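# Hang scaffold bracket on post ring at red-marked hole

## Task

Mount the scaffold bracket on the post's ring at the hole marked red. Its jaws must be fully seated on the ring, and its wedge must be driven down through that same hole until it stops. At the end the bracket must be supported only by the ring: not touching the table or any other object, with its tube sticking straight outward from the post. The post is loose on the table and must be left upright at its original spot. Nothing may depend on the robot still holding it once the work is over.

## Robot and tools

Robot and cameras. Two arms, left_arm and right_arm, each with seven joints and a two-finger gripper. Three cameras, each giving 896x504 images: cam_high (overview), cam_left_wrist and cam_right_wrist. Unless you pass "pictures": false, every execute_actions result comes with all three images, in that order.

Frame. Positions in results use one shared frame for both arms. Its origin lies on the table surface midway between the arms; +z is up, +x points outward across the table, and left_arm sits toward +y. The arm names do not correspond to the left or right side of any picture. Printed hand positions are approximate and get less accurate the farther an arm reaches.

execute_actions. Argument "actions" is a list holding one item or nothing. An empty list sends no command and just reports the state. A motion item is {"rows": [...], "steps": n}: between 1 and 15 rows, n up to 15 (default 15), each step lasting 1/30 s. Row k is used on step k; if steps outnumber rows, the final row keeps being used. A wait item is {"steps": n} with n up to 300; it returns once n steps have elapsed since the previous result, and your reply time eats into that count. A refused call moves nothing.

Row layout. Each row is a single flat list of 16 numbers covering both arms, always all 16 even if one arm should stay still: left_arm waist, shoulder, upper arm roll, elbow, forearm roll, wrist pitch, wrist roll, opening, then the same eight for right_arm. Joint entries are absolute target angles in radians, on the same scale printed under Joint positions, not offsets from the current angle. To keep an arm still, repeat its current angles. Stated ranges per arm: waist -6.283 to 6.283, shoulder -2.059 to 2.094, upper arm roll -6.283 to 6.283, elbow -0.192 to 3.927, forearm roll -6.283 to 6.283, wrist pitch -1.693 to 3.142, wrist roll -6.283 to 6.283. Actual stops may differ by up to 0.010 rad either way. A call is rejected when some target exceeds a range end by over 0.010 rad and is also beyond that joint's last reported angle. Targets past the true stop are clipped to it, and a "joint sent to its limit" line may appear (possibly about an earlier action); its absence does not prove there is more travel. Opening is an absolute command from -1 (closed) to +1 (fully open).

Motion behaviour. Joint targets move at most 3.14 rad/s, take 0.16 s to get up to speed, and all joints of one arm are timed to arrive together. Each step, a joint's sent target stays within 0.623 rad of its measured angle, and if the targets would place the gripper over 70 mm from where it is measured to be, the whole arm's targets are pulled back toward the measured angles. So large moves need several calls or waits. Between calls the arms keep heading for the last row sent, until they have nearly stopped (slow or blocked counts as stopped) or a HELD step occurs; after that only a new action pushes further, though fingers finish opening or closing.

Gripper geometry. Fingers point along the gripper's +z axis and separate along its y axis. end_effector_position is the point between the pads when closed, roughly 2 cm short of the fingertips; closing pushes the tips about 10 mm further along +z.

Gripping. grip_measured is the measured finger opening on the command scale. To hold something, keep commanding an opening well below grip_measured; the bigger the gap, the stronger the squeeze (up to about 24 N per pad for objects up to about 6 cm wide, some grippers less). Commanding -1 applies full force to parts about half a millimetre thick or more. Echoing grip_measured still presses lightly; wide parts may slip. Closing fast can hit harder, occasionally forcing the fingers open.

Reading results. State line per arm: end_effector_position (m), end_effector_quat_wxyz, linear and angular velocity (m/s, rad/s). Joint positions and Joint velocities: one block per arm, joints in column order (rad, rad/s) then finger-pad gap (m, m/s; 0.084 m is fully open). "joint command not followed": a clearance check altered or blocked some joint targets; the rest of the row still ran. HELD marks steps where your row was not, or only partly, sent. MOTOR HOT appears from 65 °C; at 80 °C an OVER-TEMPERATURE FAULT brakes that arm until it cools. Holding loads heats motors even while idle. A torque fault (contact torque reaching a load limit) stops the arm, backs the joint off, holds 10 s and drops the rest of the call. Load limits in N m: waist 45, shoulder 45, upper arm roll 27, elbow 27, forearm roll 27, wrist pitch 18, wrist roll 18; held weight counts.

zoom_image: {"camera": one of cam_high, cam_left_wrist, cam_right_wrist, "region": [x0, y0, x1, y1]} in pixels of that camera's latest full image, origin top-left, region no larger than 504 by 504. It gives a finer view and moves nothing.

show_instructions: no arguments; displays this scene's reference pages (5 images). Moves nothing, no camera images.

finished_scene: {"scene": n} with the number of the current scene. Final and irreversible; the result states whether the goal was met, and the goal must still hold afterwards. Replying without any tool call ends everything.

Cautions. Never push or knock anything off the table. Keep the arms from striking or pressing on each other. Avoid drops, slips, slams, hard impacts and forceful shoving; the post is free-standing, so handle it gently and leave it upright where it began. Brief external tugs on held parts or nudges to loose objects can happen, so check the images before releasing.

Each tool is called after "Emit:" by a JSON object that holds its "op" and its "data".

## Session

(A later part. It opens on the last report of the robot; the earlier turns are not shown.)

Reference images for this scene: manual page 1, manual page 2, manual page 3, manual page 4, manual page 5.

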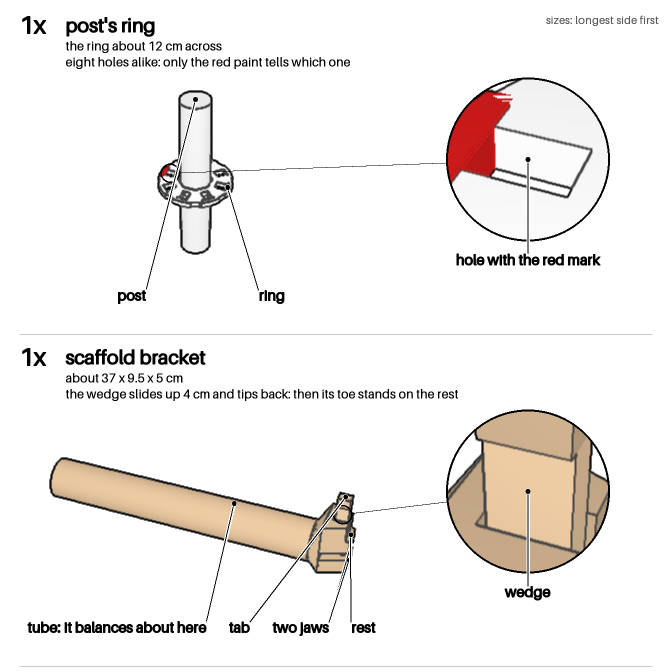

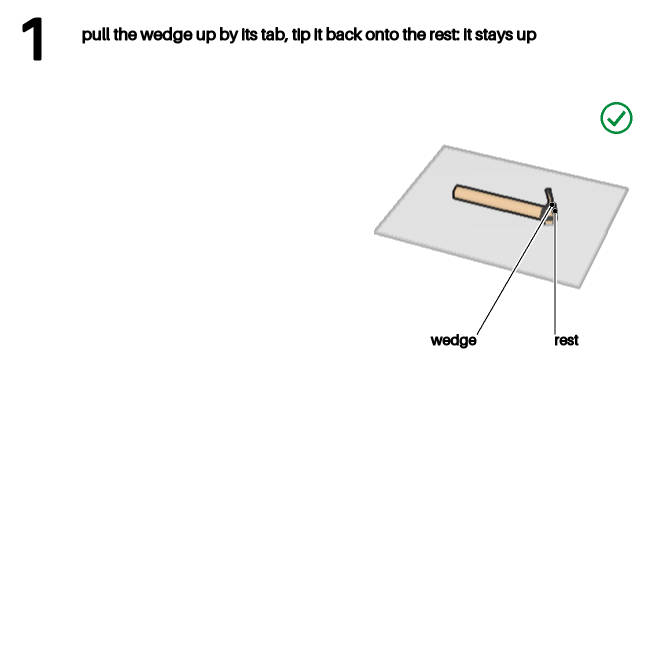

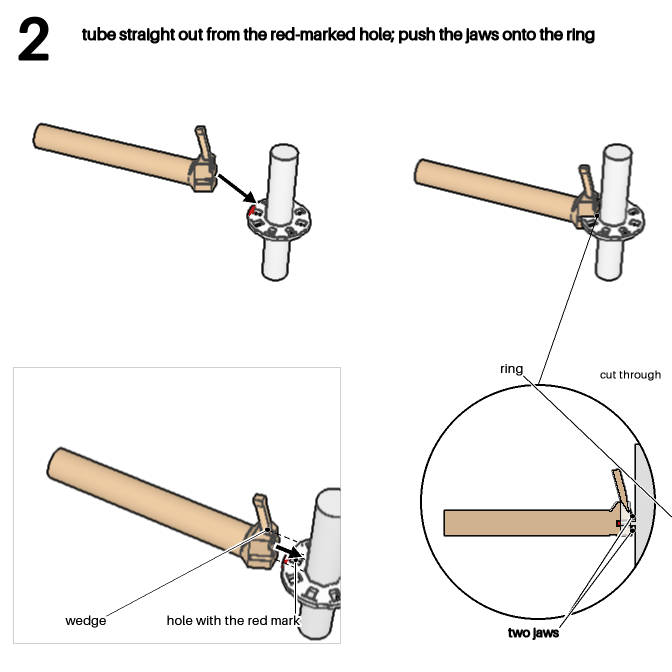

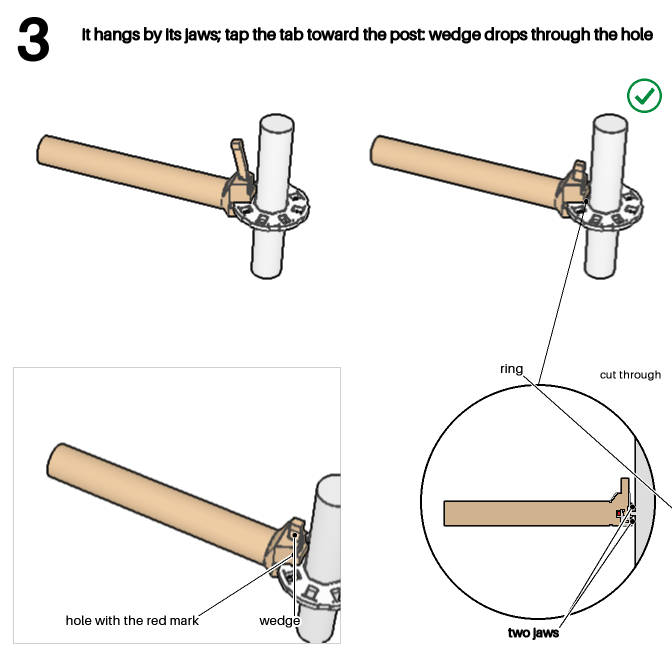

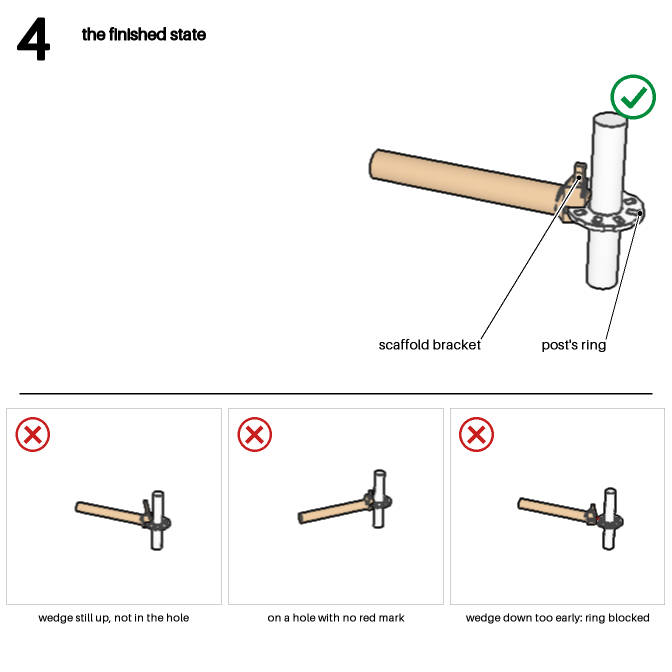

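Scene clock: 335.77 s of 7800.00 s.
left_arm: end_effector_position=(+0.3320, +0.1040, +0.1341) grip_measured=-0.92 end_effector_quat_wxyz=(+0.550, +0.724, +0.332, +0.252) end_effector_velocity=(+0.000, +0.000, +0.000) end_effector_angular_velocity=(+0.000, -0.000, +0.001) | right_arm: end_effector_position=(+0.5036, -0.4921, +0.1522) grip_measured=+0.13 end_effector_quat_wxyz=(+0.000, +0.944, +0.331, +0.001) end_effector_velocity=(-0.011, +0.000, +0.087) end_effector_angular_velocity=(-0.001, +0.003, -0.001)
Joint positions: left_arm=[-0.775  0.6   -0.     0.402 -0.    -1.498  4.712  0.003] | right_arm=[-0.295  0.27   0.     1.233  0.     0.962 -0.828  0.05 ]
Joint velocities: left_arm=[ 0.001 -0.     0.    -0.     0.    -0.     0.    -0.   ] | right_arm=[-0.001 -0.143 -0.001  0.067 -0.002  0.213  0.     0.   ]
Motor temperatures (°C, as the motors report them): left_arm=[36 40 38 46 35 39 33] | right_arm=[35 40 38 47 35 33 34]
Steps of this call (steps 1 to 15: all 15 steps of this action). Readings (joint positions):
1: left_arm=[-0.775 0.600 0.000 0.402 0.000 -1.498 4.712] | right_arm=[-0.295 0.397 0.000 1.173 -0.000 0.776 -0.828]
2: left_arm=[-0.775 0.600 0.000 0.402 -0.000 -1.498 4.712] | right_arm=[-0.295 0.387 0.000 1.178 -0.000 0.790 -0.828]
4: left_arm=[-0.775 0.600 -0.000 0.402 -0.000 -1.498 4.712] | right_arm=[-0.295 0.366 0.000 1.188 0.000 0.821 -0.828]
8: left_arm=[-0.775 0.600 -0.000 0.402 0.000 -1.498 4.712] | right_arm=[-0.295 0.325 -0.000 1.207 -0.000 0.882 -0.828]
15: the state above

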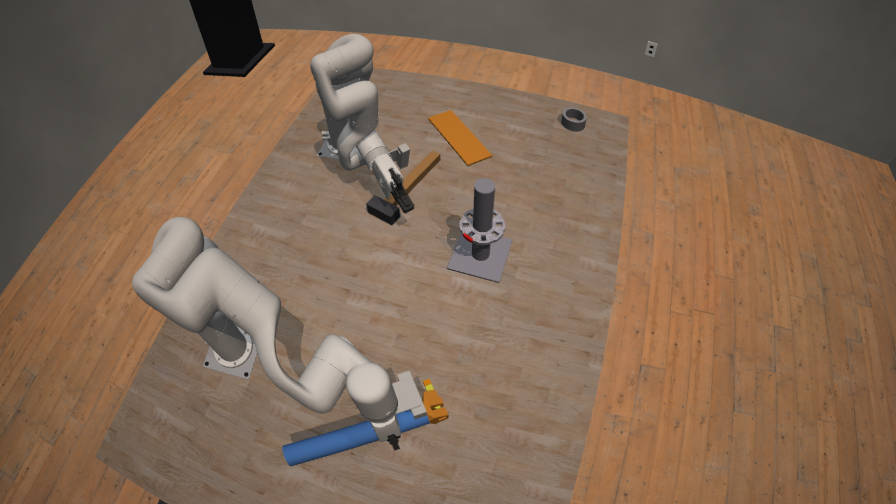

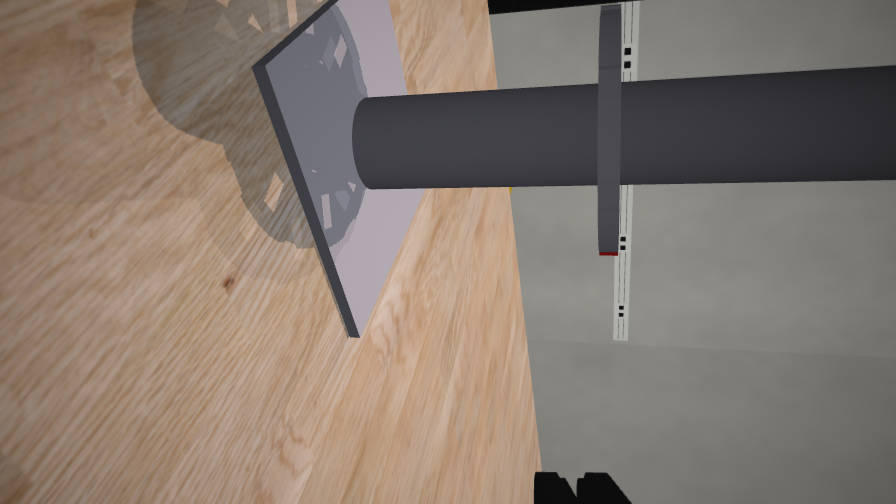

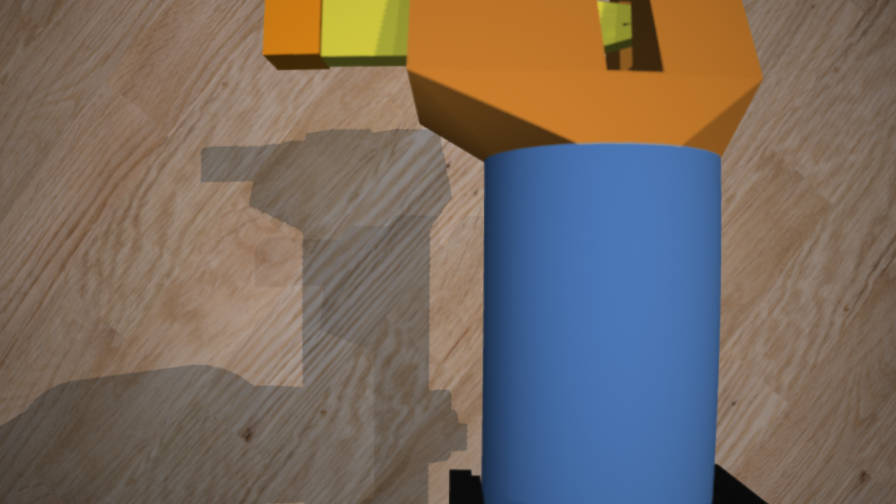

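Emit:
{"op": "execute_actions", "data": {"actions": [{"rows": [
[-0.775,0.6,0,0.4018,0,-1.4982,4.712,-0.9,-0.2949,0.2571,0,1.2395,0,0.9838,-0.8285,-1],
[-0.775,0.6,0,0.4018,0,-1.4982,4.712,-0.9,-0.2940,0.2589,0,1.2412,0,0.9876,-0.8312,-1],
[-0.775,0.6,0,0.4018,0,-1.4982,4.712,-0.9,-0.2924,0.2619,0,1.2438,0,0.9939,-0.8357,-1],
[-0.775,0.6,0,0.4018,0,-1.4982,4.712,-0.9,-0.2903,0.2662,0,1.2476,0,1.0028,-0.8420,-1],
[-0.775,0.6,0,0.4018,0,-1.4982,4.712,-0.9,-0.2876,0.2715,0,1.2524,0,1.0141,-0.8500,-1],
[-0.775,0.6,0,0.4018,0,-1.4982,4.712,-0.9,-0.2843,0.2780,0,1.2582,0,1.0277,-0.8597,-1],
[-0.775,0.6,0,0.4018,0,-1.4982,4.712,-0.9,-0.2804,0.2856,0,1.2650,0,1.0437,-0.8711,-1],
[-0.775,0.6,0,0.4018,0,-1.4982,4.712,-0.9,-0.2760,0.2943,0,1.2728,0,1.0621,-0.8841,-1],
[-0.775,0.6,0,0.4018,0,-1.4982,4.712,-0.9,-0.2711,0.3040,0,1.2814,0,1.0825,-0.8986,-1],
[-0.775,0.6,0,0.4018,0,-1.4982,4.712,-0.9,-0.2656,0.3147,0,1.2910,0,1.1050,-0.9146,-1],
[-0.775,0.6,0,0.4018,0,-1.4982,4.712,-0.9,-0.2598,0.3263,0,1.3014,0,1.1294,-0.9319,-1],
[-0.775,0.6,0,0.4018,0,-1.4982,4.712,-0.9,-0.2534,0.3388,0,1.3125,0,1.1557,-0.9505,-1],
[-0.775,0.6,0,0.4018,0,-1.4982,4.712,-0.9,-0.2467,0.3521,0,1.3244,0,1.1837,-0.9704,-1],
[-0.775,0.6,0,0.4018,0,-1.4982,4.712,-0.9,-0.2395,0.3662,0,1.3370,0,1.2133,-0.9914,-1],
[-0.775,0.6,0,0.4018,0,-1.4982,4.712,-0.9,-0.2321,0.3809,0,1.3501,0,1.2443,-1.0134,-1]
], "steps": 15}], "pictures": false}}

Emit:
{"op": "execute_actions", "data": {"actions": [{"rows": [
[-0.775,0.6,0,0.4018,0,-1.4982,4.712,-0.9,-0.2243,0.3962,0,1.3638,0,1.2765,-1.0363,-1],
[-0.775,0.6,0,0.4018,0,-1.4982,4.712,-0.9,-0.2162,0.4121,0,1.3780,0,1.3099,-1.0600,-1],
[-0.775,0.6,0,0.4018,0,-1.4982,4.712,-0.9,-0.2079,0.4284,0,1.3926,0,1.3442,-1.0844,-1],
[-0.775,0.6,0,0.4018,0,-1.4982,4.712,-0.9,-0.1995,0.4451,0,1.4075,0,1.3793,-1.1093,-1],
[-0.775,0.6,0,0.4018,0,-1.4982,4.712,-0.9,-0.1908,0.4621,0,1.4227,0,1.4151,-1.1347,-1],
[-0.775,0.6,0,0.4018,0,-1.4982,4.712,-0.9,-0.1821,0.4793,0,1.4380,0,1.4512,-1.1603,-1],
[-0.775,0.6,0,0.4018,0,-1.4982,4.712,-0.9,-0.1733,0.4966,0,1.4535,0,1.4878,-1.1863,-1],
[-0.775,0.6,0,0.4018,0,-1.4982,4.712,-0.9,-0.1645,0.5140,0,1.4690,0,1.5242,-1.2121,-1],
[-0.775,0.6,0,0.4018,0,-1.4982,4.712,-0.9,-0.1557,0.5313,0,1.4845,0,1.5608,-1.2381,-1],
[-0.775,0.6,0,0.4018,0,-1.4982,4.712,-0.9,-0.1470,0.5485,0,1.4998,0,1.5969,-1.2637,-1],
[-0.775,0.6,0,0.4018,0,-1.4982,4.712,-0.9,-0.1383,0.5655,0,1.5150,0,1.6327,-1.2891,-1],
[-0.775,0.6,0,0.4018,0,-1.4982,4.712,-0.9,-0.1299,0.5822,0,1.5299,0,1.6678,-1.3140,-1],
[-0.775,0.6,0,0.4018,0,-1.4982,4.712,-0.9,-0.1216,0.5985,0,1.5445,0,1.7021,-1.3384,-1],
[-0.775,0.6,0,0.4018,0,-1.4982,4.712,-0.9,-0.1135,0.6144,0,1.5587,0,1.7355,-1.3621,-1],
[-0.775,0.6,0,0.4018,0,-1.4982,4.712,-0.9,-0.1058,0.6297,0,1.5724,0,1.7678,-1.3850,-1]
], "steps": 15}], "pictures": false}}

Emit:
{"op": "execute_actions", "data": {"actions": [{"rows": [
[-0.775,0.6,0,0.4018,0,-1.4982,4.712,-0.9,-0.0983,0.6444,0,1.5855,0,1.7987,-1.4070,-1],
[-0.775,0.6,0,0.4018,0,-1.4982,4.712,-0.9,-0.0912,0.6585,0,1.5981,0,1.8283,-1.4280,-1],
[-0.775,0.6,0,0.4018,0,-1.4982,4.712,-0.9,-0.0844,0.6718,0,1.6100,0,1.8563,-1.4479,-1],
[-0.775,0.6,0,0.4018,0,-1.4982,4.712,-0.9,-0.0780,0.6843,0,1.6211,0,1.8826,-1.4665,-1],
[-0.775,0.6,0,0.4018,0,-1.4982,4.712,-0.9,-0.0722,0.6959,0,1.6315,0,1.9070,-1.4838,-1],
[-0.775,0.6,0,0.4018,0,-1.4982,4.712,-0.9,-0.0667,0.7066,0,1.6411,0,1.9295,-1.4998,-1],
[-0.775,0.6,0,0.4018,0,-1.4982,4.712,-0.9,-0.0618,0.7163,0,1.6497,0,1.9499,-1.5143,-1],
[-0.775,0.6,0,0.4018,0,-1.4982,4.712,-0.9,-0.0574,0.7250,0,1.6575,0,1.9683,-1.5273,-1],
[-0.775,0.6,0,0.4018,0,-1.4982,4.712,-0.9,-0.0535,0.7326,0,1.6643,0,1.9843,-1.5387,-1],
[-0.775,0.6,0,0.4018,0,-1.4982,4.712,-0.9,-0.0502,0.7391,0,1.6701,0,1.9979,-1.5484,-1],
[-0.775,0.6,0,0.4018,0,-1.4982,4.712,-0.9,-0.0475,0.7444,0,1.6749,0,2.0092,-1.5564,-1],
[-0.775,0.6,0,0.4018,0,-1.4982,4.712,-0.9,-0.0454,0.7487,0,1.6787,0,2.0181,-1.5627,-1],
[-0.775,0.6,0,0.4018,0,-1.4982,4.712,-0.9,-0.0438,0.7517,0,1.6813,0,2.0244,-1.5672,-1],
[-0.775,0.6,0,0.4018,0,-1.4982,4.712,-0.9,-0.0429,0.7535,0,1.6830,0,2.0282,-1.5699,-1],
[-0.775,0.6,0,0.4018,0,-1.4982,4.712,-0.9,-0.0426,0.7541,0,1.6835,0,2.0295,-1.5708,-1]
], "steps": 15}], "pictures": false}}

Emit:
{"op": "execute_actions", "data": {"actions": [{"steps": 12}]}}

Scene clock: 409.43 s of 7800.00 s.
left_arm: end_effector_position=(+0.3320, +0.1040, +0.1341) grip_measured=-0.92 end_effector_quat_wxyz=(+0.550, +0.724, +0.332, +0.252) end_effector_velocity=(-0.000, +0.000, -0.000) end_effector_angular_velocity=(+0.001, +0.000, -0.000) | right_arm: end_effector_position=(+0.4813, -0.4690, +0.1381) grip_measured=+0.13 end_effector_quat_wxyz=(-0.042, +0.913, +0.400, -0.072) end_effector_velocity=(-0.103, +0.103, -0.089) end_effector_angular_velocity=(+0.173, +0.753, +0.691)
Joint positions: left_arm=[-0.775  0.6   -0.     0.402 -0.    -1.498  4.712  0.003] | right_arm=[-0.257  0.332  0.     1.307  0.     1.142 -0.941  0.05 ]
Joint velocities: left_arm=[ 0.    -0.     0.    -0.001  0.001 -0.     0.    -0.   ] | right_arm=[ 0.179  0.351  0.001  0.313 -0.     0.73  -0.518  0.   ]
Motor temperatures (°C, as the motors report them): left_arm=[36 40 38 45 35 39 33] | right_arm=[35 40 38 52 35 34 34]
Steps of this call (steps 1 to 30: the robot went on to your last target; steps 31 to 90: nothing new was sent; then 70.17 s passed at rest; steps 91 to 105: all 15 steps of this action). Readings (joint positions):
91: left_arm=[-0.775 0.600 -0.000 0.402 0.000 -1.498 4.712] | right_arm=[-0.295 0.257 -0.000 1.239 -0.000 0.983 -0.828]
92: left_arm=[-0.775 0.600 -0.000 0.402 -0.000 -1.498 4.712] | right_arm=[-0.295 0.257 -0.000 1.239 0.000 0.983 -0.828]
94: left_arm=[-0.775 0.600 0.000 0.402 -0.000 -1.498 4.712] | right_arm=[-0.294 0.258 -0.000 1.241 0.000 0.987 -0.831]
98: left_arm=[-0.775 0.600 -0.000 0.402 0.000 -1.498 4.712] | right_arm=[-0.288 0.271 -0.001 1.254 -0.000 1.015 -0.851]
105: the state above

Scene clock: 409.93 s of 7800.00 s.
left_arm: end_effector_position=(+0.3320, +0.1040, +0.1341) grip_measured=-0.92 end_effector_quat_wxyz=(+0.550, +0.724, +0.332, +0.252) end_effector_velocity=(-0.001, -0.000, -0.000) end_effector_angular_velocity=(+0.001, +0.001, -0.001) | right_arm: end_effector_position=(+0.4053, -0.4096, +0.1069) grip_measured=+0.13 end_effector_quat_wxyz=(-0.199, +0.753, +0.567, -0.267) end_effector_velocity=(-0.166, +0.108, -0.009) end_effector_angular_velocity=(+0.462, +1.101, +0.834)
Joint positions: left_arm=[-0.775  0.6   -0.     0.402 -0.    -1.498  4.712  0.003] | right_arm=[-0.139  0.565  0.     1.515  0.     1.629 -1.288  0.05 ]
Joint velocities: left_arm=[-0.001  0.    -0.    -0.002 -0.    -0.    -0.    -0.   ] | right_arm=[ 0.255  0.5   -0.     0.446 -0.001  1.046 -0.744  0.   ]
Motor temperatures (°C, as the motors report them): left_arm=[36 40 38 45 35 39 33] | right_arm=[35 40 38 52 35 34 34]
Steps of this call (steps 1 to 15: all 15 steps of this action). Readings (joint positions):
1: left_arm=[-0.775 0.600 -0.000 0.402 0.000 -1.498 4.712] | right_arm=[-0.251 0.344 0.000 1.318 -0.000 1.167 -0.959]
2: left_arm=[-0.775 0.600 0.000 0.402 -0.000 -1.498 4.712] | right_arm=[-0.244 0.357 0.000 1.329 -0.000 1.194 -0.978]
4: left_arm=[-0.775 0.600 -0.000 0.402 -0.000 -1.498 4.712] | right_arm=[-0.230 0.385 0.000 1.354 0.000 1.252 -1.019]
8: left_arm=[-0.775 0.600 -0.000 0.402 -0.000 -1.498 4.712] | right_arm=[-0.198 0.447 0.000 1.410 0.000 1.382 -1.112]
15: the state above

Scene clock: 410.43 s of 7800.00 s.
left_arm: end_effector_position=(+0.3320, +0.1040, +0.1341) grip_measured=-0.92 end_effector_quat_wxyz=(+0.550, +0.724, +0.332, +0.252) end_effector_velocity=(+0.000, +0.000, +0.000) end_effector_angular_velocity=(-0.000, +0.000, +0.001) | right_arm: end_effector_position=(+0.3507, -0.3762, +0.1183) grip_measured=+0.13 end_effector_quat_wxyz=(-0.341, +0.584, +0.631, -0.381) end_effector_velocity=(-0.035, +0.021, +0.018) end_effector_angular_velocity=(+0.141, +0.301, +0.154)
Joint positions: left_arm=[-0.775  0.6    0.     0.402 -0.    -1.498  4.712  0.003] | right_arm=[-0.048  0.743  0.     1.674  0.     2.004 -1.554  0.05 ]
Joint velocities: left_arm=[ 0.001  0.     0.     0.    -0.     0.    -0.001  0.   ] | right_arm=[ 0.064  0.128 -0.001  0.113  0.002  0.271 -0.192  0.   ]
Motor temperatures (°C, as the motors report them): left_arm=[36 40 38 45 35 39 33] | right_arm=[35 40 38 52 35 34 34]
Steps of this call (steps 1 to 15: all 15 steps of this action). Readings (joint positions):
1: left_arm=[-0.775 0.600 -0.000 0.402 0.000 -1.498 4.712] | right_arm=[-0.130 0.581 0.000 1.530 0.000 1.664 -1.312]
2: left_arm=[-0.775 0.600 0.000 0.402 0.000 -1.498 4.712] | right_arm=[-0.122 0.597 0.000 1.544 0.000 1.698 -1.337]
4: left_arm=[-0.775 0.600 -0.000 0.402 0.000 -1.498 4.712] | right_arm=[-0.106 0.628 0.000 1.572 0.000 1.764 -1.383]
8: left_arm=[-0.775 0.600 -0.000 0.402 0.000 -1.498 4.712] | right_arm=[-0.078 0.683 0.000 1.621 0.000 1.879 -1.465]
15: the state above

Scene clock: 410.83 s of 7800.00 s.
left_arm: end_effector_position=(+0.3320, +0.1040, +0.1341) grip_measured=-0.92 end_effector_quat_wxyz=(+0.550, +0.724, +0.332, +0.252) end_effector_velocity=(-0.000, +0.000, -0.000) end_effector_angular_velocity=(-0.000, +0.001, +0.000) | right_arm: end_effector_position=(+0.3476, -0.3747, +0.1201) grip_measured=+0.13 end_effector_quat_wxyz=(-0.350, +0.573, +0.632, -0.387) end_effector_velocity=(-0.002, +0.002, -0.001) end_effector_angular_velocity=(+0.003, +0.009, +0.006)
Joint positions: left_arm=[-0.775  0.6   -0.     0.402  0.    -1.498  4.712  0.003] | right_arm=[-0.043  0.754 -0.     1.684 -0.     2.029 -1.571  0.05 ]
Joint velocities: left_arm=[ 0.001 -0.    -0.001 -0.    -0.001  0.     0.    -0.   ] | right_arm=[ 0.003  0.005  0.002 -0.    -0.     0.004 -0.003 -0.   ]
Motor temperatures (°C, as the motors report them): left_arm=[36 40 38 45 35 39 33] | right_arm=[35 40 38 52 35 34 34]
Steps of this call (steps 1 to 12: the robot went on to your last target). Readings (joint positions):
1: left_arm=[-0.775 0.600 -0.000 0.402 -0.000 -1.498 4.712] | right_arm=[-0.046 0.746 0.000 1.677 0.000 2.012 -1.559]
2: left_arm=[-0.775 0.600 -0.000 0.402 0.000 -1.498 4.712] | right_arm=[-0.045 0.749 0.000 1.679 0.000 2.017 -1.563]
4: left_arm=[-0.775 0.600 -0.000 0.402 0.000 -1.498 4.712] | right_arm=[-0.044 0.751 -0.000 1.682 -0.000 2.024 -1.567]
8: left_arm=[-0.775 0.600 0.000 0.402 0.000 -1.498 4.712] | right_arm=[-0.043 0.753 -0.001 1.683 -0.000 2.028 -1.570]
12: the state above

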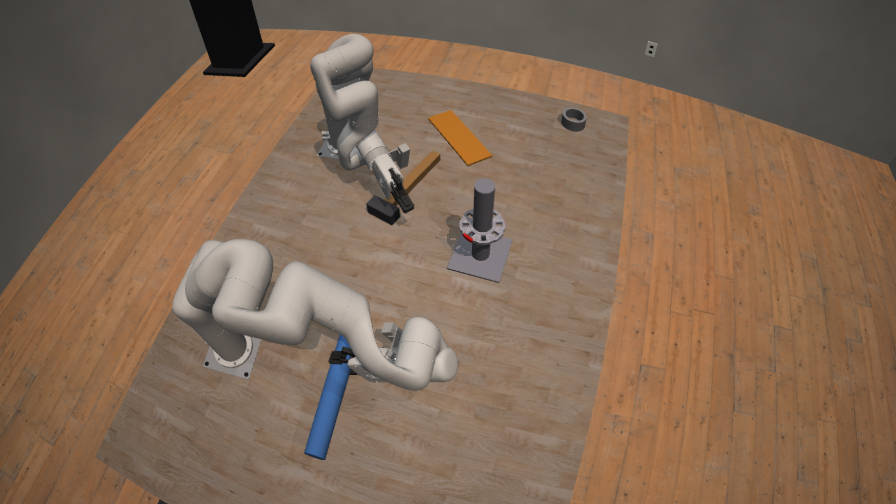

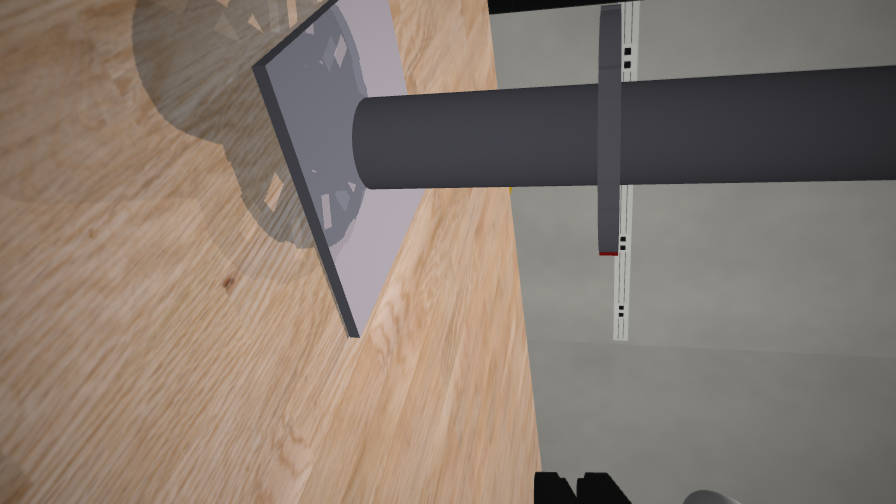

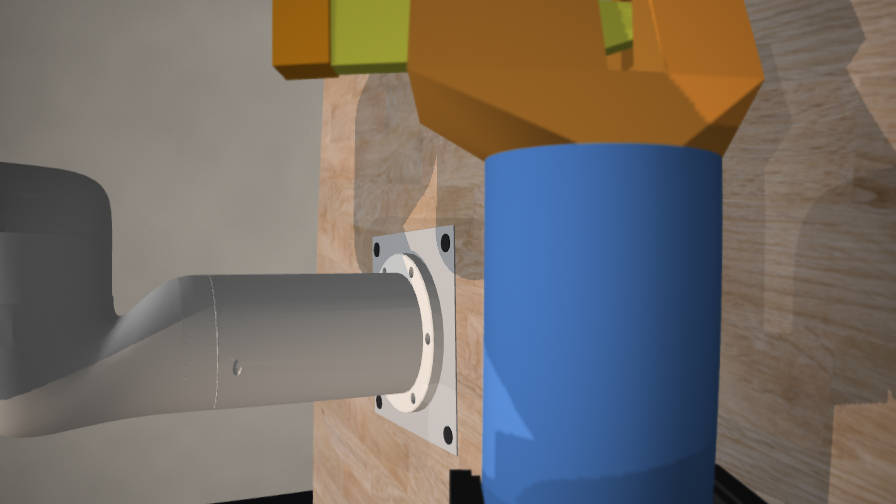

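Emit:
{"op": "execute_actions", "data": {"actions": [{"rows": [
[-0.775,0.6,0,0.4018,0,-1.4982,4.712,-0.9,-0.0426,0.7554,0,1.6835,0,2.0282,-1.5703,-1],
[-0.775,0.6,0,0.4018,0,-1.4982,4.712,-0.9,-0.0426,0.7591,0,1.6834,0,2.0245,-1.5686,-1],
[-0.775,0.6,0,0.4018,0,-1.4982,4.712,-0.9,-0.0426,0.7651,0,1.6834,0,2.0183,-1.5660,-1],
[-0.775,0.6,0,0.4018,0,-1.4982,4.712,-0.9,-0.0426,0.7732,0,1.6833,0,2.0102,-1.5625,-1],
[-0.775,0.6,0,0.4018,0,-1.4982,4.712,-0.9,-0.0426,0.7829,0,1.6831,0,2.0003,-1.5583,-1],
[-0.775,0.6,0,0.4018,0,-1.4982,4.712,-0.9,-0.0426,0.7939,0,1.6830,0,1.9891,-1.5535,-1],
[-0.775,0.6,0,0.4018,0,-1.4982,4.712,-0.9,-0.0426,0.8057,0,1.6828,0,1.9772,-1.5484,-1],
[-0.775,0.6,0,0.4018,0,-1.4982,4.712,-0.9,-0.0426,0.8177,0,1.6827,0,1.9650,-1.5432,-1],
[-0.775,0.6,0,0.4018,0,-1.4982,4.712,-0.9,-0.0426,0.8295,0,1.6825,0,1.9531,-1.5381,-1],
[-0.775,0.6,0,0.4018,0,-1.4982,4.712,-0.9,-0.0426,0.8405,0,1.6824,0,1.9419,-1.5333,-1],
[-0.775,0.6,0,0.4018,0,-1.4982,4.712,-0.9,-0.0426,0.8502,0,1.6822,0,1.9320,-1.5291,-1],
[-0.775,0.6,0,0.4018,0,-1.4982,4.712,-0.9,-0.0426,0.8583,0,1.6821,0,1.9239,-1.5256,-1],
[-0.775,0.6,0,0.4018,0,-1.4982,4.712,-0.9,-0.0426,0.8643,0,1.6821,0,1.9177,-1.5230,-1],
[-0.775,0.6,0,0.4018,0,-1.4982,4.712,-0.9,-0.0426,0.8680,0,1.6820,0,1.9140,-1.5213,-1],
[-0.775,0.6,0,0.4018,0,-1.4982,4.712,-0.9,-0.0426,0.8693,0,1.6820,0,1.9127,-1.5208,-1]
], "steps": 15}], "pictures": false}}

Emit:
{"op": "execute_actions", "data": {"actions": [{"rows": [
[-0.775,0.6,0,0.4018,0,-1.4982,4.712,-0.9,-0.0426,0.8700,0,1.6821,0,1.9121,-1.5208,-1],
[-0.775,0.6,0,0.4018,0,-1.4982,4.712,-0.9,-0.0426,0.8710,0,1.6823,0,1.9113,-1.5208,-1],
[-0.775,0.6,0,0.4018,0,-1.4982,4.712,-0.9,-0.0426,0.8722,0,1.6825,0,1.9103,-1.5208,-1],
[-0.775,0.6,0,0.4018,0,-1.4982,4.712,-0.9,-0.0426,0.8734,0,1.6827,0,1.9093,-1.5208,-1],
[-0.775,0.6,0,0.4018,0,-1.4982,4.712,-0.9,-0.0426,0.8746,0,1.6829,0,1.9083,-1.5208,-1],
[-0.775,0.6,0,0.4018,0,-1.4982,4.712,-0.9,-0.0426,0.8758,0,1.6831,0,1.9073,-1.5208,-1],
[-0.775,0.6,0,0.4018,0,-1.4982,4.712,-0.9,-0.0426,0.8770,0,1.6833,0,1.9063,-1.5208,-1],
[-0.775,0.6,0,0.4018,0,-1.4982,4.712,-0.9,-0.0426,0.8782,0,1.6835,0,1.9053,-1.5208,-1],
[-0.775,0.6,0,0.4018,0,-1.4982,4.712,-0.9,-0.0426,0.8794,0,1.6838,0,1.9044,-1.5208,-1],
[-0.775,0.6,0,0.4018,0,-1.4982,4.712,-0.9,-0.0426,0.8806,0,1.6840,0,1.9034,-1.5208,-1],
[-0.775,0.6,0,0.4018,0,-1.4982,4.712,-0.9,-0.0426,0.8818,0,1.6843,0,1.9025,-1.5208,-1],
[-0.775,0.6,0,0.4018,0,-1.4982,4.712,-0.9,-0.0426,0.8828,0,1.6845,0,1.9017,-1.5208,-1],
[-0.775,0.6,0,0.4018,0,-1.4982,4.712,-0.9,-0.0426,0.8831,0,1.6845,0,1.9014,-1.5208,-1]
], "steps": 15}], "pictures": false}}

Emit:
{"op": "execute_actions", "data": {"actions": [{"steps": 10}]}}

Scene clock: 462.27 s of 7800.00 s.
left_arm: end_effector_position=(+0.3320, +0.1040, +0.1341) grip_measured=-0.92 end_effector_quat_wxyz=(+0.550, +0.724, +0.332, +0.252) end_effector_velocity=(-0.000, -0.000, -0.000) end_effector_angular_velocity=(+0.001, +0.000, -0.001) | right_arm: end_effector_position=(+0.3471, -0.3746, +0.0640) grip_measured=+0.13 end_effector_quat_wxyz=(-0.343, +0.585, +0.619, -0.396) end_effector_velocity=(-0.009, -0.001, -0.118) end_effector_angular_velocity=(-0.078, +0.009, -0.039)
Joint positions: left_arm=[-0.775  0.6    0.     0.402 -0.    -1.498  4.712  0.003] | right_arm=[-0.043  0.854 -0.     1.681 -0.     1.931 -1.529  0.05 ]
Joint velocities: left_arm=[-0.001 -0.    -0.001 -0.001 -0.001 -0.     0.001  0.   ] | right_arm=[-0.001  0.212  0.    -0.009 -0.001 -0.204  0.085  0.   ]
Motor temperatures (°C, as the motors report them): left_arm=[36 40 38 45 35 39 33] | right_arm=[35 41 38 48 35 34 34]
Steps of this call (steps 1 to 30: the robot went on to your last target; steps 31 to 90: nothing new was sent; then 47.93 s passed at rest; steps 91 to 105: all 15 steps of this action). Readings (joint positions):
91: left_arm=[-0.775 0.600 0.000 0.402 -0.000 -1.498 4.712] | right_arm=[-0.043 0.754 -0.000 1.684 0.000 2.029 -1.571]
92: left_arm=[-0.775 0.600 -0.000 0.402 0.000 -1.498 4.712] | right_arm=[-0.043 0.754 0.000 1.684 0.000 2.029 -1.571]
94: left_arm=[-0.775 0.600 0.000 0.402 0.000 -1.498 4.712] | right_arm=[-0.043 0.757 0.000 1.684 0.000 2.026 -1.569]
98: left_arm=[-0.775 0.600 0.000 0.402 -0.000 -1.498 4.712] | right_arm=[-0.043 0.782 -0.000 1.684 0.000 2.000 -1.558]
105: the state above

Scene clock: 462.77 s of 7800.00 s.
left_arm: end_effector_position=(+0.3320, +0.1040, +0.1341) grip_measured=-0.92 end_effector_quat_wxyz=(+0.550, +0.724, +0.332, +0.252) end_effector_velocity=(+0.001, +0.000, +0.000) end_effector_angular_velocity=(+0.000, -0.001, +0.001) | right_arm: end_effector_position=(+0.3475, -0.3745, +0.0487) grip_measured=+0.13 end_effector_quat_wxyz=(-0.341, +0.588, +0.618, -0.396) end_effector_velocity=(-0.001, +0.000, -0.010) end_effector_angular_velocity=(-0.000, +0.004, +0.001)
Joint positions: left_arm=[-0.775  0.6    0.     0.402 -0.    -1.498  4.712  0.003] | right_arm=[-0.043  0.882  0.     1.684 -0.     1.903 -1.521  0.05 ]
Joint velocities: left_arm=[ 0.     0.     0.001  0.001 -0.     0.     0.     0.   ] | right_arm=[ 0.001  0.019 -0.     0.001  0.    -0.014 -0.    -0.   ]
Motor temperatures (°C, as the motors report them): left_arm=[36 40 38 45 35 39 33] | right_arm=[35 41 38 48 35 34 34]
Steps of this call (steps 1 to 15: all 15 steps of this action). Readings (joint positions):
1: left_arm=[-0.775 0.600 -0.000 0.402 -0.000 -1.498 4.712] | right_arm=[-0.043 0.860 -0.000 1.681 -0.000 1.925 -1.526]
2: left_arm=[-0.775 0.600 -0.000 0.402 0.000 -1.498 4.712] | right_arm=[-0.043 0.864 -0.000 1.681 -0.000 1.921 -1.524]
4: left_arm=[-0.775 0.600 -0.000 0.402 0.000 -1.498 4.712] | right_arm=[-0.043 0.868 -0.000 1.682 -0.000 1.916 -1.522]
8: left_arm=[-0.775 0.600 -0.000 0.402 -0.000 -1.498 4.712] | right_arm=[-0.043 0.873 -0.000 1.684 0.000 1.909 -1.521]
15: the state above

Scene clock: 463.10 s of 7800.00 s.
left_arm: end_effector_position=(+0.3320, +0.1040, +0.1341) grip_measured=-0.92 end_effector_quat_wxyz=(+0.550, +0.724, +0.332, +0.252) end_effector_velocity=(-0.000, +0.000, -0.000) end_effector_angular_velocity=(+0.001, +0.002, +0.001) | right_arm: end_effector_position=(+0.3475, -0.3745, +0.0481) grip_measured=+0.13 end_effector_quat_wxyz=(-0.341, +0.588, +0.618, -0.396) end_effector_velocity=(-0.001, -0.000, -0.001) end_effector_angular_velocity=(+0.001, +0.002, +0.002)
Joint positions: left_arm=[-0.775  0.6    0.     0.402 -0.    -1.498  4.712  0.003] | right_arm=[-0.043  0.883 -0.     1.685 -0.     1.901 -1.521  0.05 ]
Joint velocities: left_arm=[-0.    -0.     0.    -0.002 -0.     0.    -0.001  0.   ] | right_arm=[-0.     0.002  0.001 -0.001 -0.002 -0.    -0.002  0.   ]
Motor temperatures (°C, as the motors report them): left_arm=[36 40 38 45 35 39 33] | right_arm=[35 41 38 48 35 34 34]
Steps of this call (steps 1 to 10: the robot went on to your last target). Readings (joint positions):
1: left_arm=[-0.775 0.600 0.000 0.402 0.000 -1.498 4.712] | right_arm=[-0.043 0.882 0.000 1.684 -0.000 1.902 -1.521]
2: left_arm=[-0.775 0.600 0.000 0.402 0.000 -1.498 4.712] | right_arm=[-0.043 0.882 0.000 1.684 0.000 1.902 -1.521]
4: left_arm=[-0.775 0.600 -0.000 0.402 -0.000 -1.498 4.712] | right_arm=[-0.043 0.883 0.000 1.685 0.000 1.902 -1.521]
8: left_arm=[-0.775 0.600 -0.000 0.402 0.000 -1.498 4.712] | right_arm=[-0.043 0.883 -0.000 1.685 0.000 1.901 -1.521]
10: the state above

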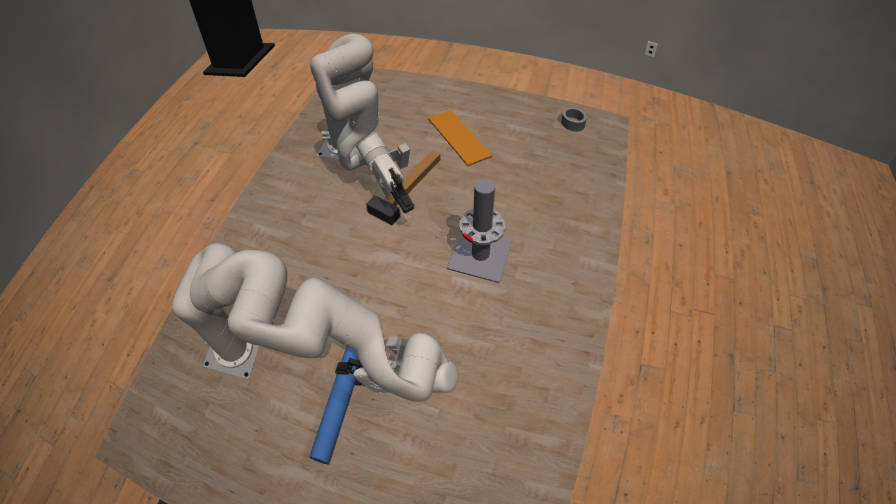

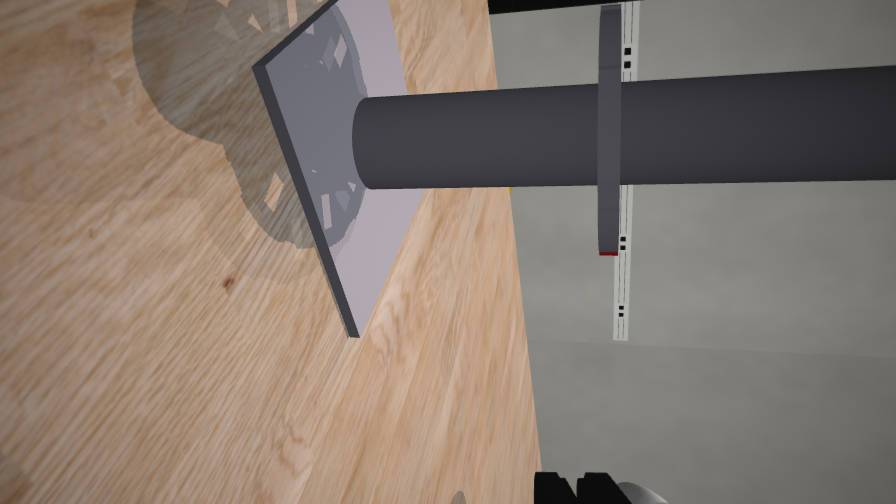

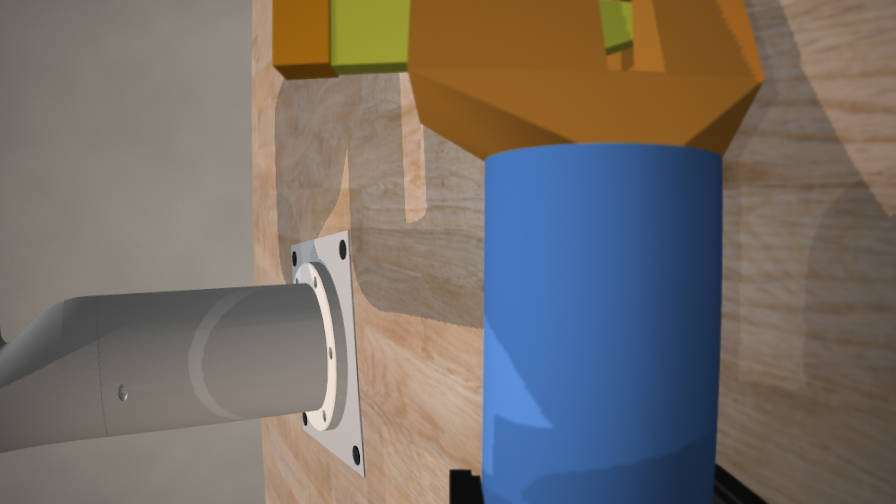

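Emit:
{"op": "execute_actions", "data": {"actions": [{"rows": [
[-0.7796,0.6,0,0.4018,0,-1.4982,4.712,-0.9,-0.0426,0.8835,0,1.6846,0,1.9011,-1.5208,-1],
[-0.7934,0.6,0,0.4018,0,-1.4982,4.712,-0.9,-0.0426,0.8839,0,1.6847,0,1.9008,-1.5208,-1],
[-0.8156,0.6,0,0.4018,0,-1.4982,4.712,-0.9,-0.0426,0.8843,0,1.6848,0,1.9005,-1.5208,-1],
[-0.8453,0.6,0,0.4018,0,-1.4982,4.712,-0.9,-0.0426,0.8847,0,1.6849,0,1.9002,-1.5208,-1],
[-0.8813,0.6,0,0.4018,0,-1.4982,4.712,-0.9,-0.0426,0.8851,0,1.6850,0,1.8999,-1.5208,-1],
[-0.9218,0.6,0,0.4018,0,-1.4982,4.712,-0.9,-0.0426,0.8855,0,1.6851,0,1.8996,-1.5208,-1],
[-0.9653,0.6,0,0.4018,0,-1.4982,4.712,-0.9,-0.0426,0.8859,0,1.6851,0,1.8992,-1.5208,-1],
[-1.0097,0.6,0,0.4018,0,-1.4982,4.712,-0.9,-0.0426,0.8863,0,1.6852,0,1.8989,-1.5208,-1],
[-1.0532,0.6,0,0.4018,0,-1.4982,4.712,-0.9,-0.0426,0.8867,0,1.6853,0,1.8986,-1.5208,-1],
[-1.0938,0.6,0,0.4018,0,-1.4982,4.712,-0.9,-0.0426,0.8871,0,1.6854,0,1.8983,-1.5208,-1],
[-1.1297,0.6,0,0.4018,0,-1.4982,4.712,-0.9,-0.0426,0.8871,0,1.6854,0,1.8983,-1.5208,-1],
[-1.1594,0.6,0,0.4018,0,-1.4982,4.712,-0.9,-0.0426,0.8871,0,1.6854,0,1.8983,-1.5208,-1],
[-1.1816,0.6,0,0.4018,0,-1.4982,4.712,-0.9,-0.0426,0.8871,0,1.6854,0,1.8983,-1.5208,-1],
[-1.1954,0.6,0,0.4018,0,-1.4982,4.712,-0.9,-0.0426,0.8871,0,1.6854,0,1.8983,-1.5208,-1],
[-1.2,0.6,0,0.4018,0,-1.4982,4.712,-0.9,-0.0426,0.8871,0,1.6854,0,1.8983,-1.5208,-1]
], "steps": 15}], "pictures": false}}

Emit:
{"op": "execute_actions", "data": {"actions": [{"steps": 20}]}}

Scene clock: 487.60 s of 7800.00 s.
left_arm: end_effector_position=(+0.2149, +0.0054, +0.1341) grip_measured=-0.92 end_effector_quat_wxyz=(+0.583, +0.767, +0.212, +0.161) end_effector_velocity=(-0.396, -0.237, -0.000) end_effector_angular_velocity=(+0.002, -0.002, -0.961) | right_arm: end_effector_position=(+0.3474, -0.3745, +0.0461) grip_measured=+0.13 end_effector_quat_wxyz=(-0.341, +0.588, +0.618, -0.396) end_effector_velocity=(+0.000, +0.000, -0.001) end_effector_angular_velocity=(+0.002, -0.001, +0.003)
Joint positions: left_arm=[-1.094  0.6   -0.001  0.402  0.    -1.498  4.712  0.003] | right_arm=[-0.043  0.887  0.     1.685 -0.     1.898 -1.521  0.05 ]
Joint velocities: left_arm=[-0.964  0.     0.004 -0.001 -0.    -0.     0.    -0.   ] | right_arm=[ 0.001  0.001  0.     0.001 -0.    -0.002 -0.003 -0.   ]
Motor temperatures (°C, as the motors report them): left_arm=[36 40 38 45 35 39 33] | right_arm=[35 41 38 47 35 35 34]
Steps of this call (steps 1 to 15: the robot went on to your last target; steps 16 to 90: nothing new was sent; then 21.00 s passed at rest; steps 91 to 105: all 15 steps of this action). Readings (joint positions):
91: left_arm=[-0.775 0.600 0.000 0.402 -0.000 -1.498 4.712] | right_arm=[-0.043 0.883 -0.000 1.685 -0.000 1.901 -1.521]
92: left_arm=[-0.776 0.600 0.000 0.402 -0.000 -1.498 4.712] | right_arm=[-0.043 0.883 -0.000 1.685 0.000 1.901 -1.521]
94: left_arm=[-0.787 0.600 0.001 0.402 -0.000 -1.498 4.712] | right_arm=[-0.043 0.884 -0.000 1.685 0.000 1.901 -1.521]
98: left_arm=[-0.867 0.600 0.001 0.402 -0.000 -1.498 4.712] | right_arm=[-0.043 0.885 -0.000 1.685 -0.000 1.900 -1.521]
105: the state above

Scene clock: 488.27 s of 7800.00 s.
left_arm: end_effector_position=(+0.1707, -0.0179, +0.1341) grip_measured=-0.92 end_effector_quat_wxyz=(+0.591, +0.777, +0.172, +0.131) end_effector_velocity=(-0.001, -0.000, -0.000) end_effector_angular_velocity=(-0.000, +0.001, -0.003) | right_arm: end_effector_position=(+0.3475, -0.3745, +0.0460) grip_measured=+0.13 end_effector_quat_wxyz=(-0.341, +0.588, +0.618, -0.396) end_effector_velocity=(-0.000, +0.000, -0.000) end_effector_angular_velocity=(-0.000, +0.001, -0.000)
Joint positions: left_arm=[-1.2    0.6    0.     0.402 -0.    -1.498  4.712  0.003] | right_arm=[-0.043  0.887  0.     1.685  0.     1.898 -1.521  0.05 ]
Joint velocities: left_arm=[-0.002 -0.    -0.001 -0.     0.    -0.    -0.001 -0.   ] | right_arm=[ 0.     0.001 -0.     0.     0.     0.     0.     0.   ]
Motor temperatures (°C, as the motors report them): left_arm=[36 40 38 45 35 39 33] | right_arm=[35 41 38 47 35 35 34]
Steps of this call (steps 1 to 20: the robot went on to your last target). Readings (joint positions):
1: left_arm=[-1.125 0.600 -0.001 0.402 0.000 -1.498 4.712] | right_arm=[-0.043 0.887 0.000 1.685 -0.000 1.898 -1.521]
2: left_arm=[-1.151 0.600 -0.002 0.402 0.000 -1.498 4.712] | right_arm=[-0.043 0.887 0.000 1.685 -0.000 1.898 -1.521]
4: left_arm=[-1.180 0.600 -0.003 0.402 0.001 -1.498 4.712] | right_arm=[-0.043 0.887 -0.000 1.685 0.000 1.898 -1.521]
8: left_arm=[-1.194 0.600 0.001 0.402 -0.000 -1.498 4.712] | right_arm=[-0.043 0.887 -0.000 1.685 0.000 1.898 -1.521]
20: the state above

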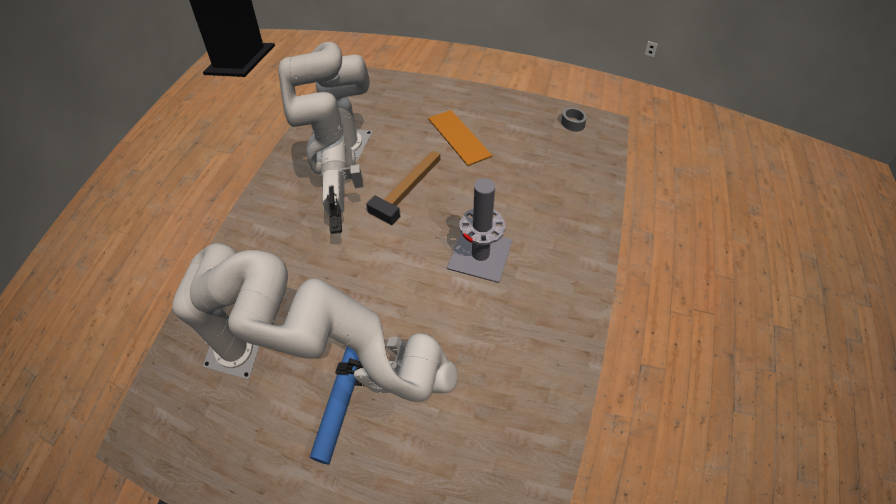

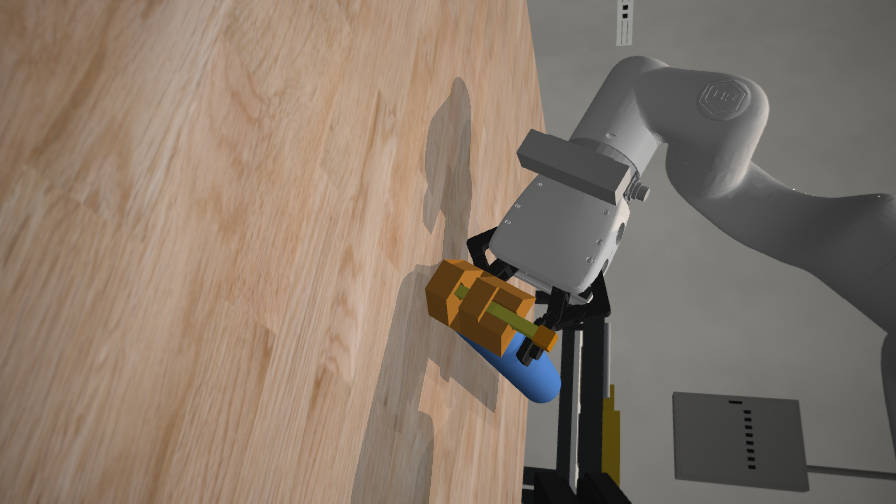

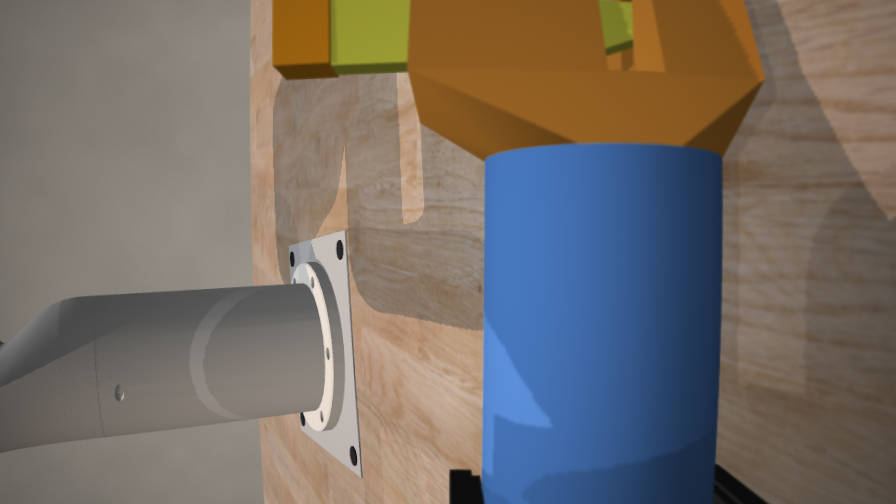

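Emit:
{"op": "zoom_image", "data": {"camera": "cam_left_wrist", "region": [400, 180, 640, 420]}}

Region (400, 180, 640, 420) of cam_left_wrist's 896x504 image, scaled by 2.100, with more detail than that image has.

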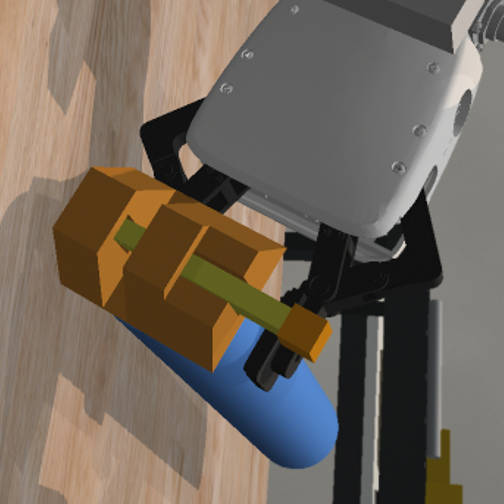

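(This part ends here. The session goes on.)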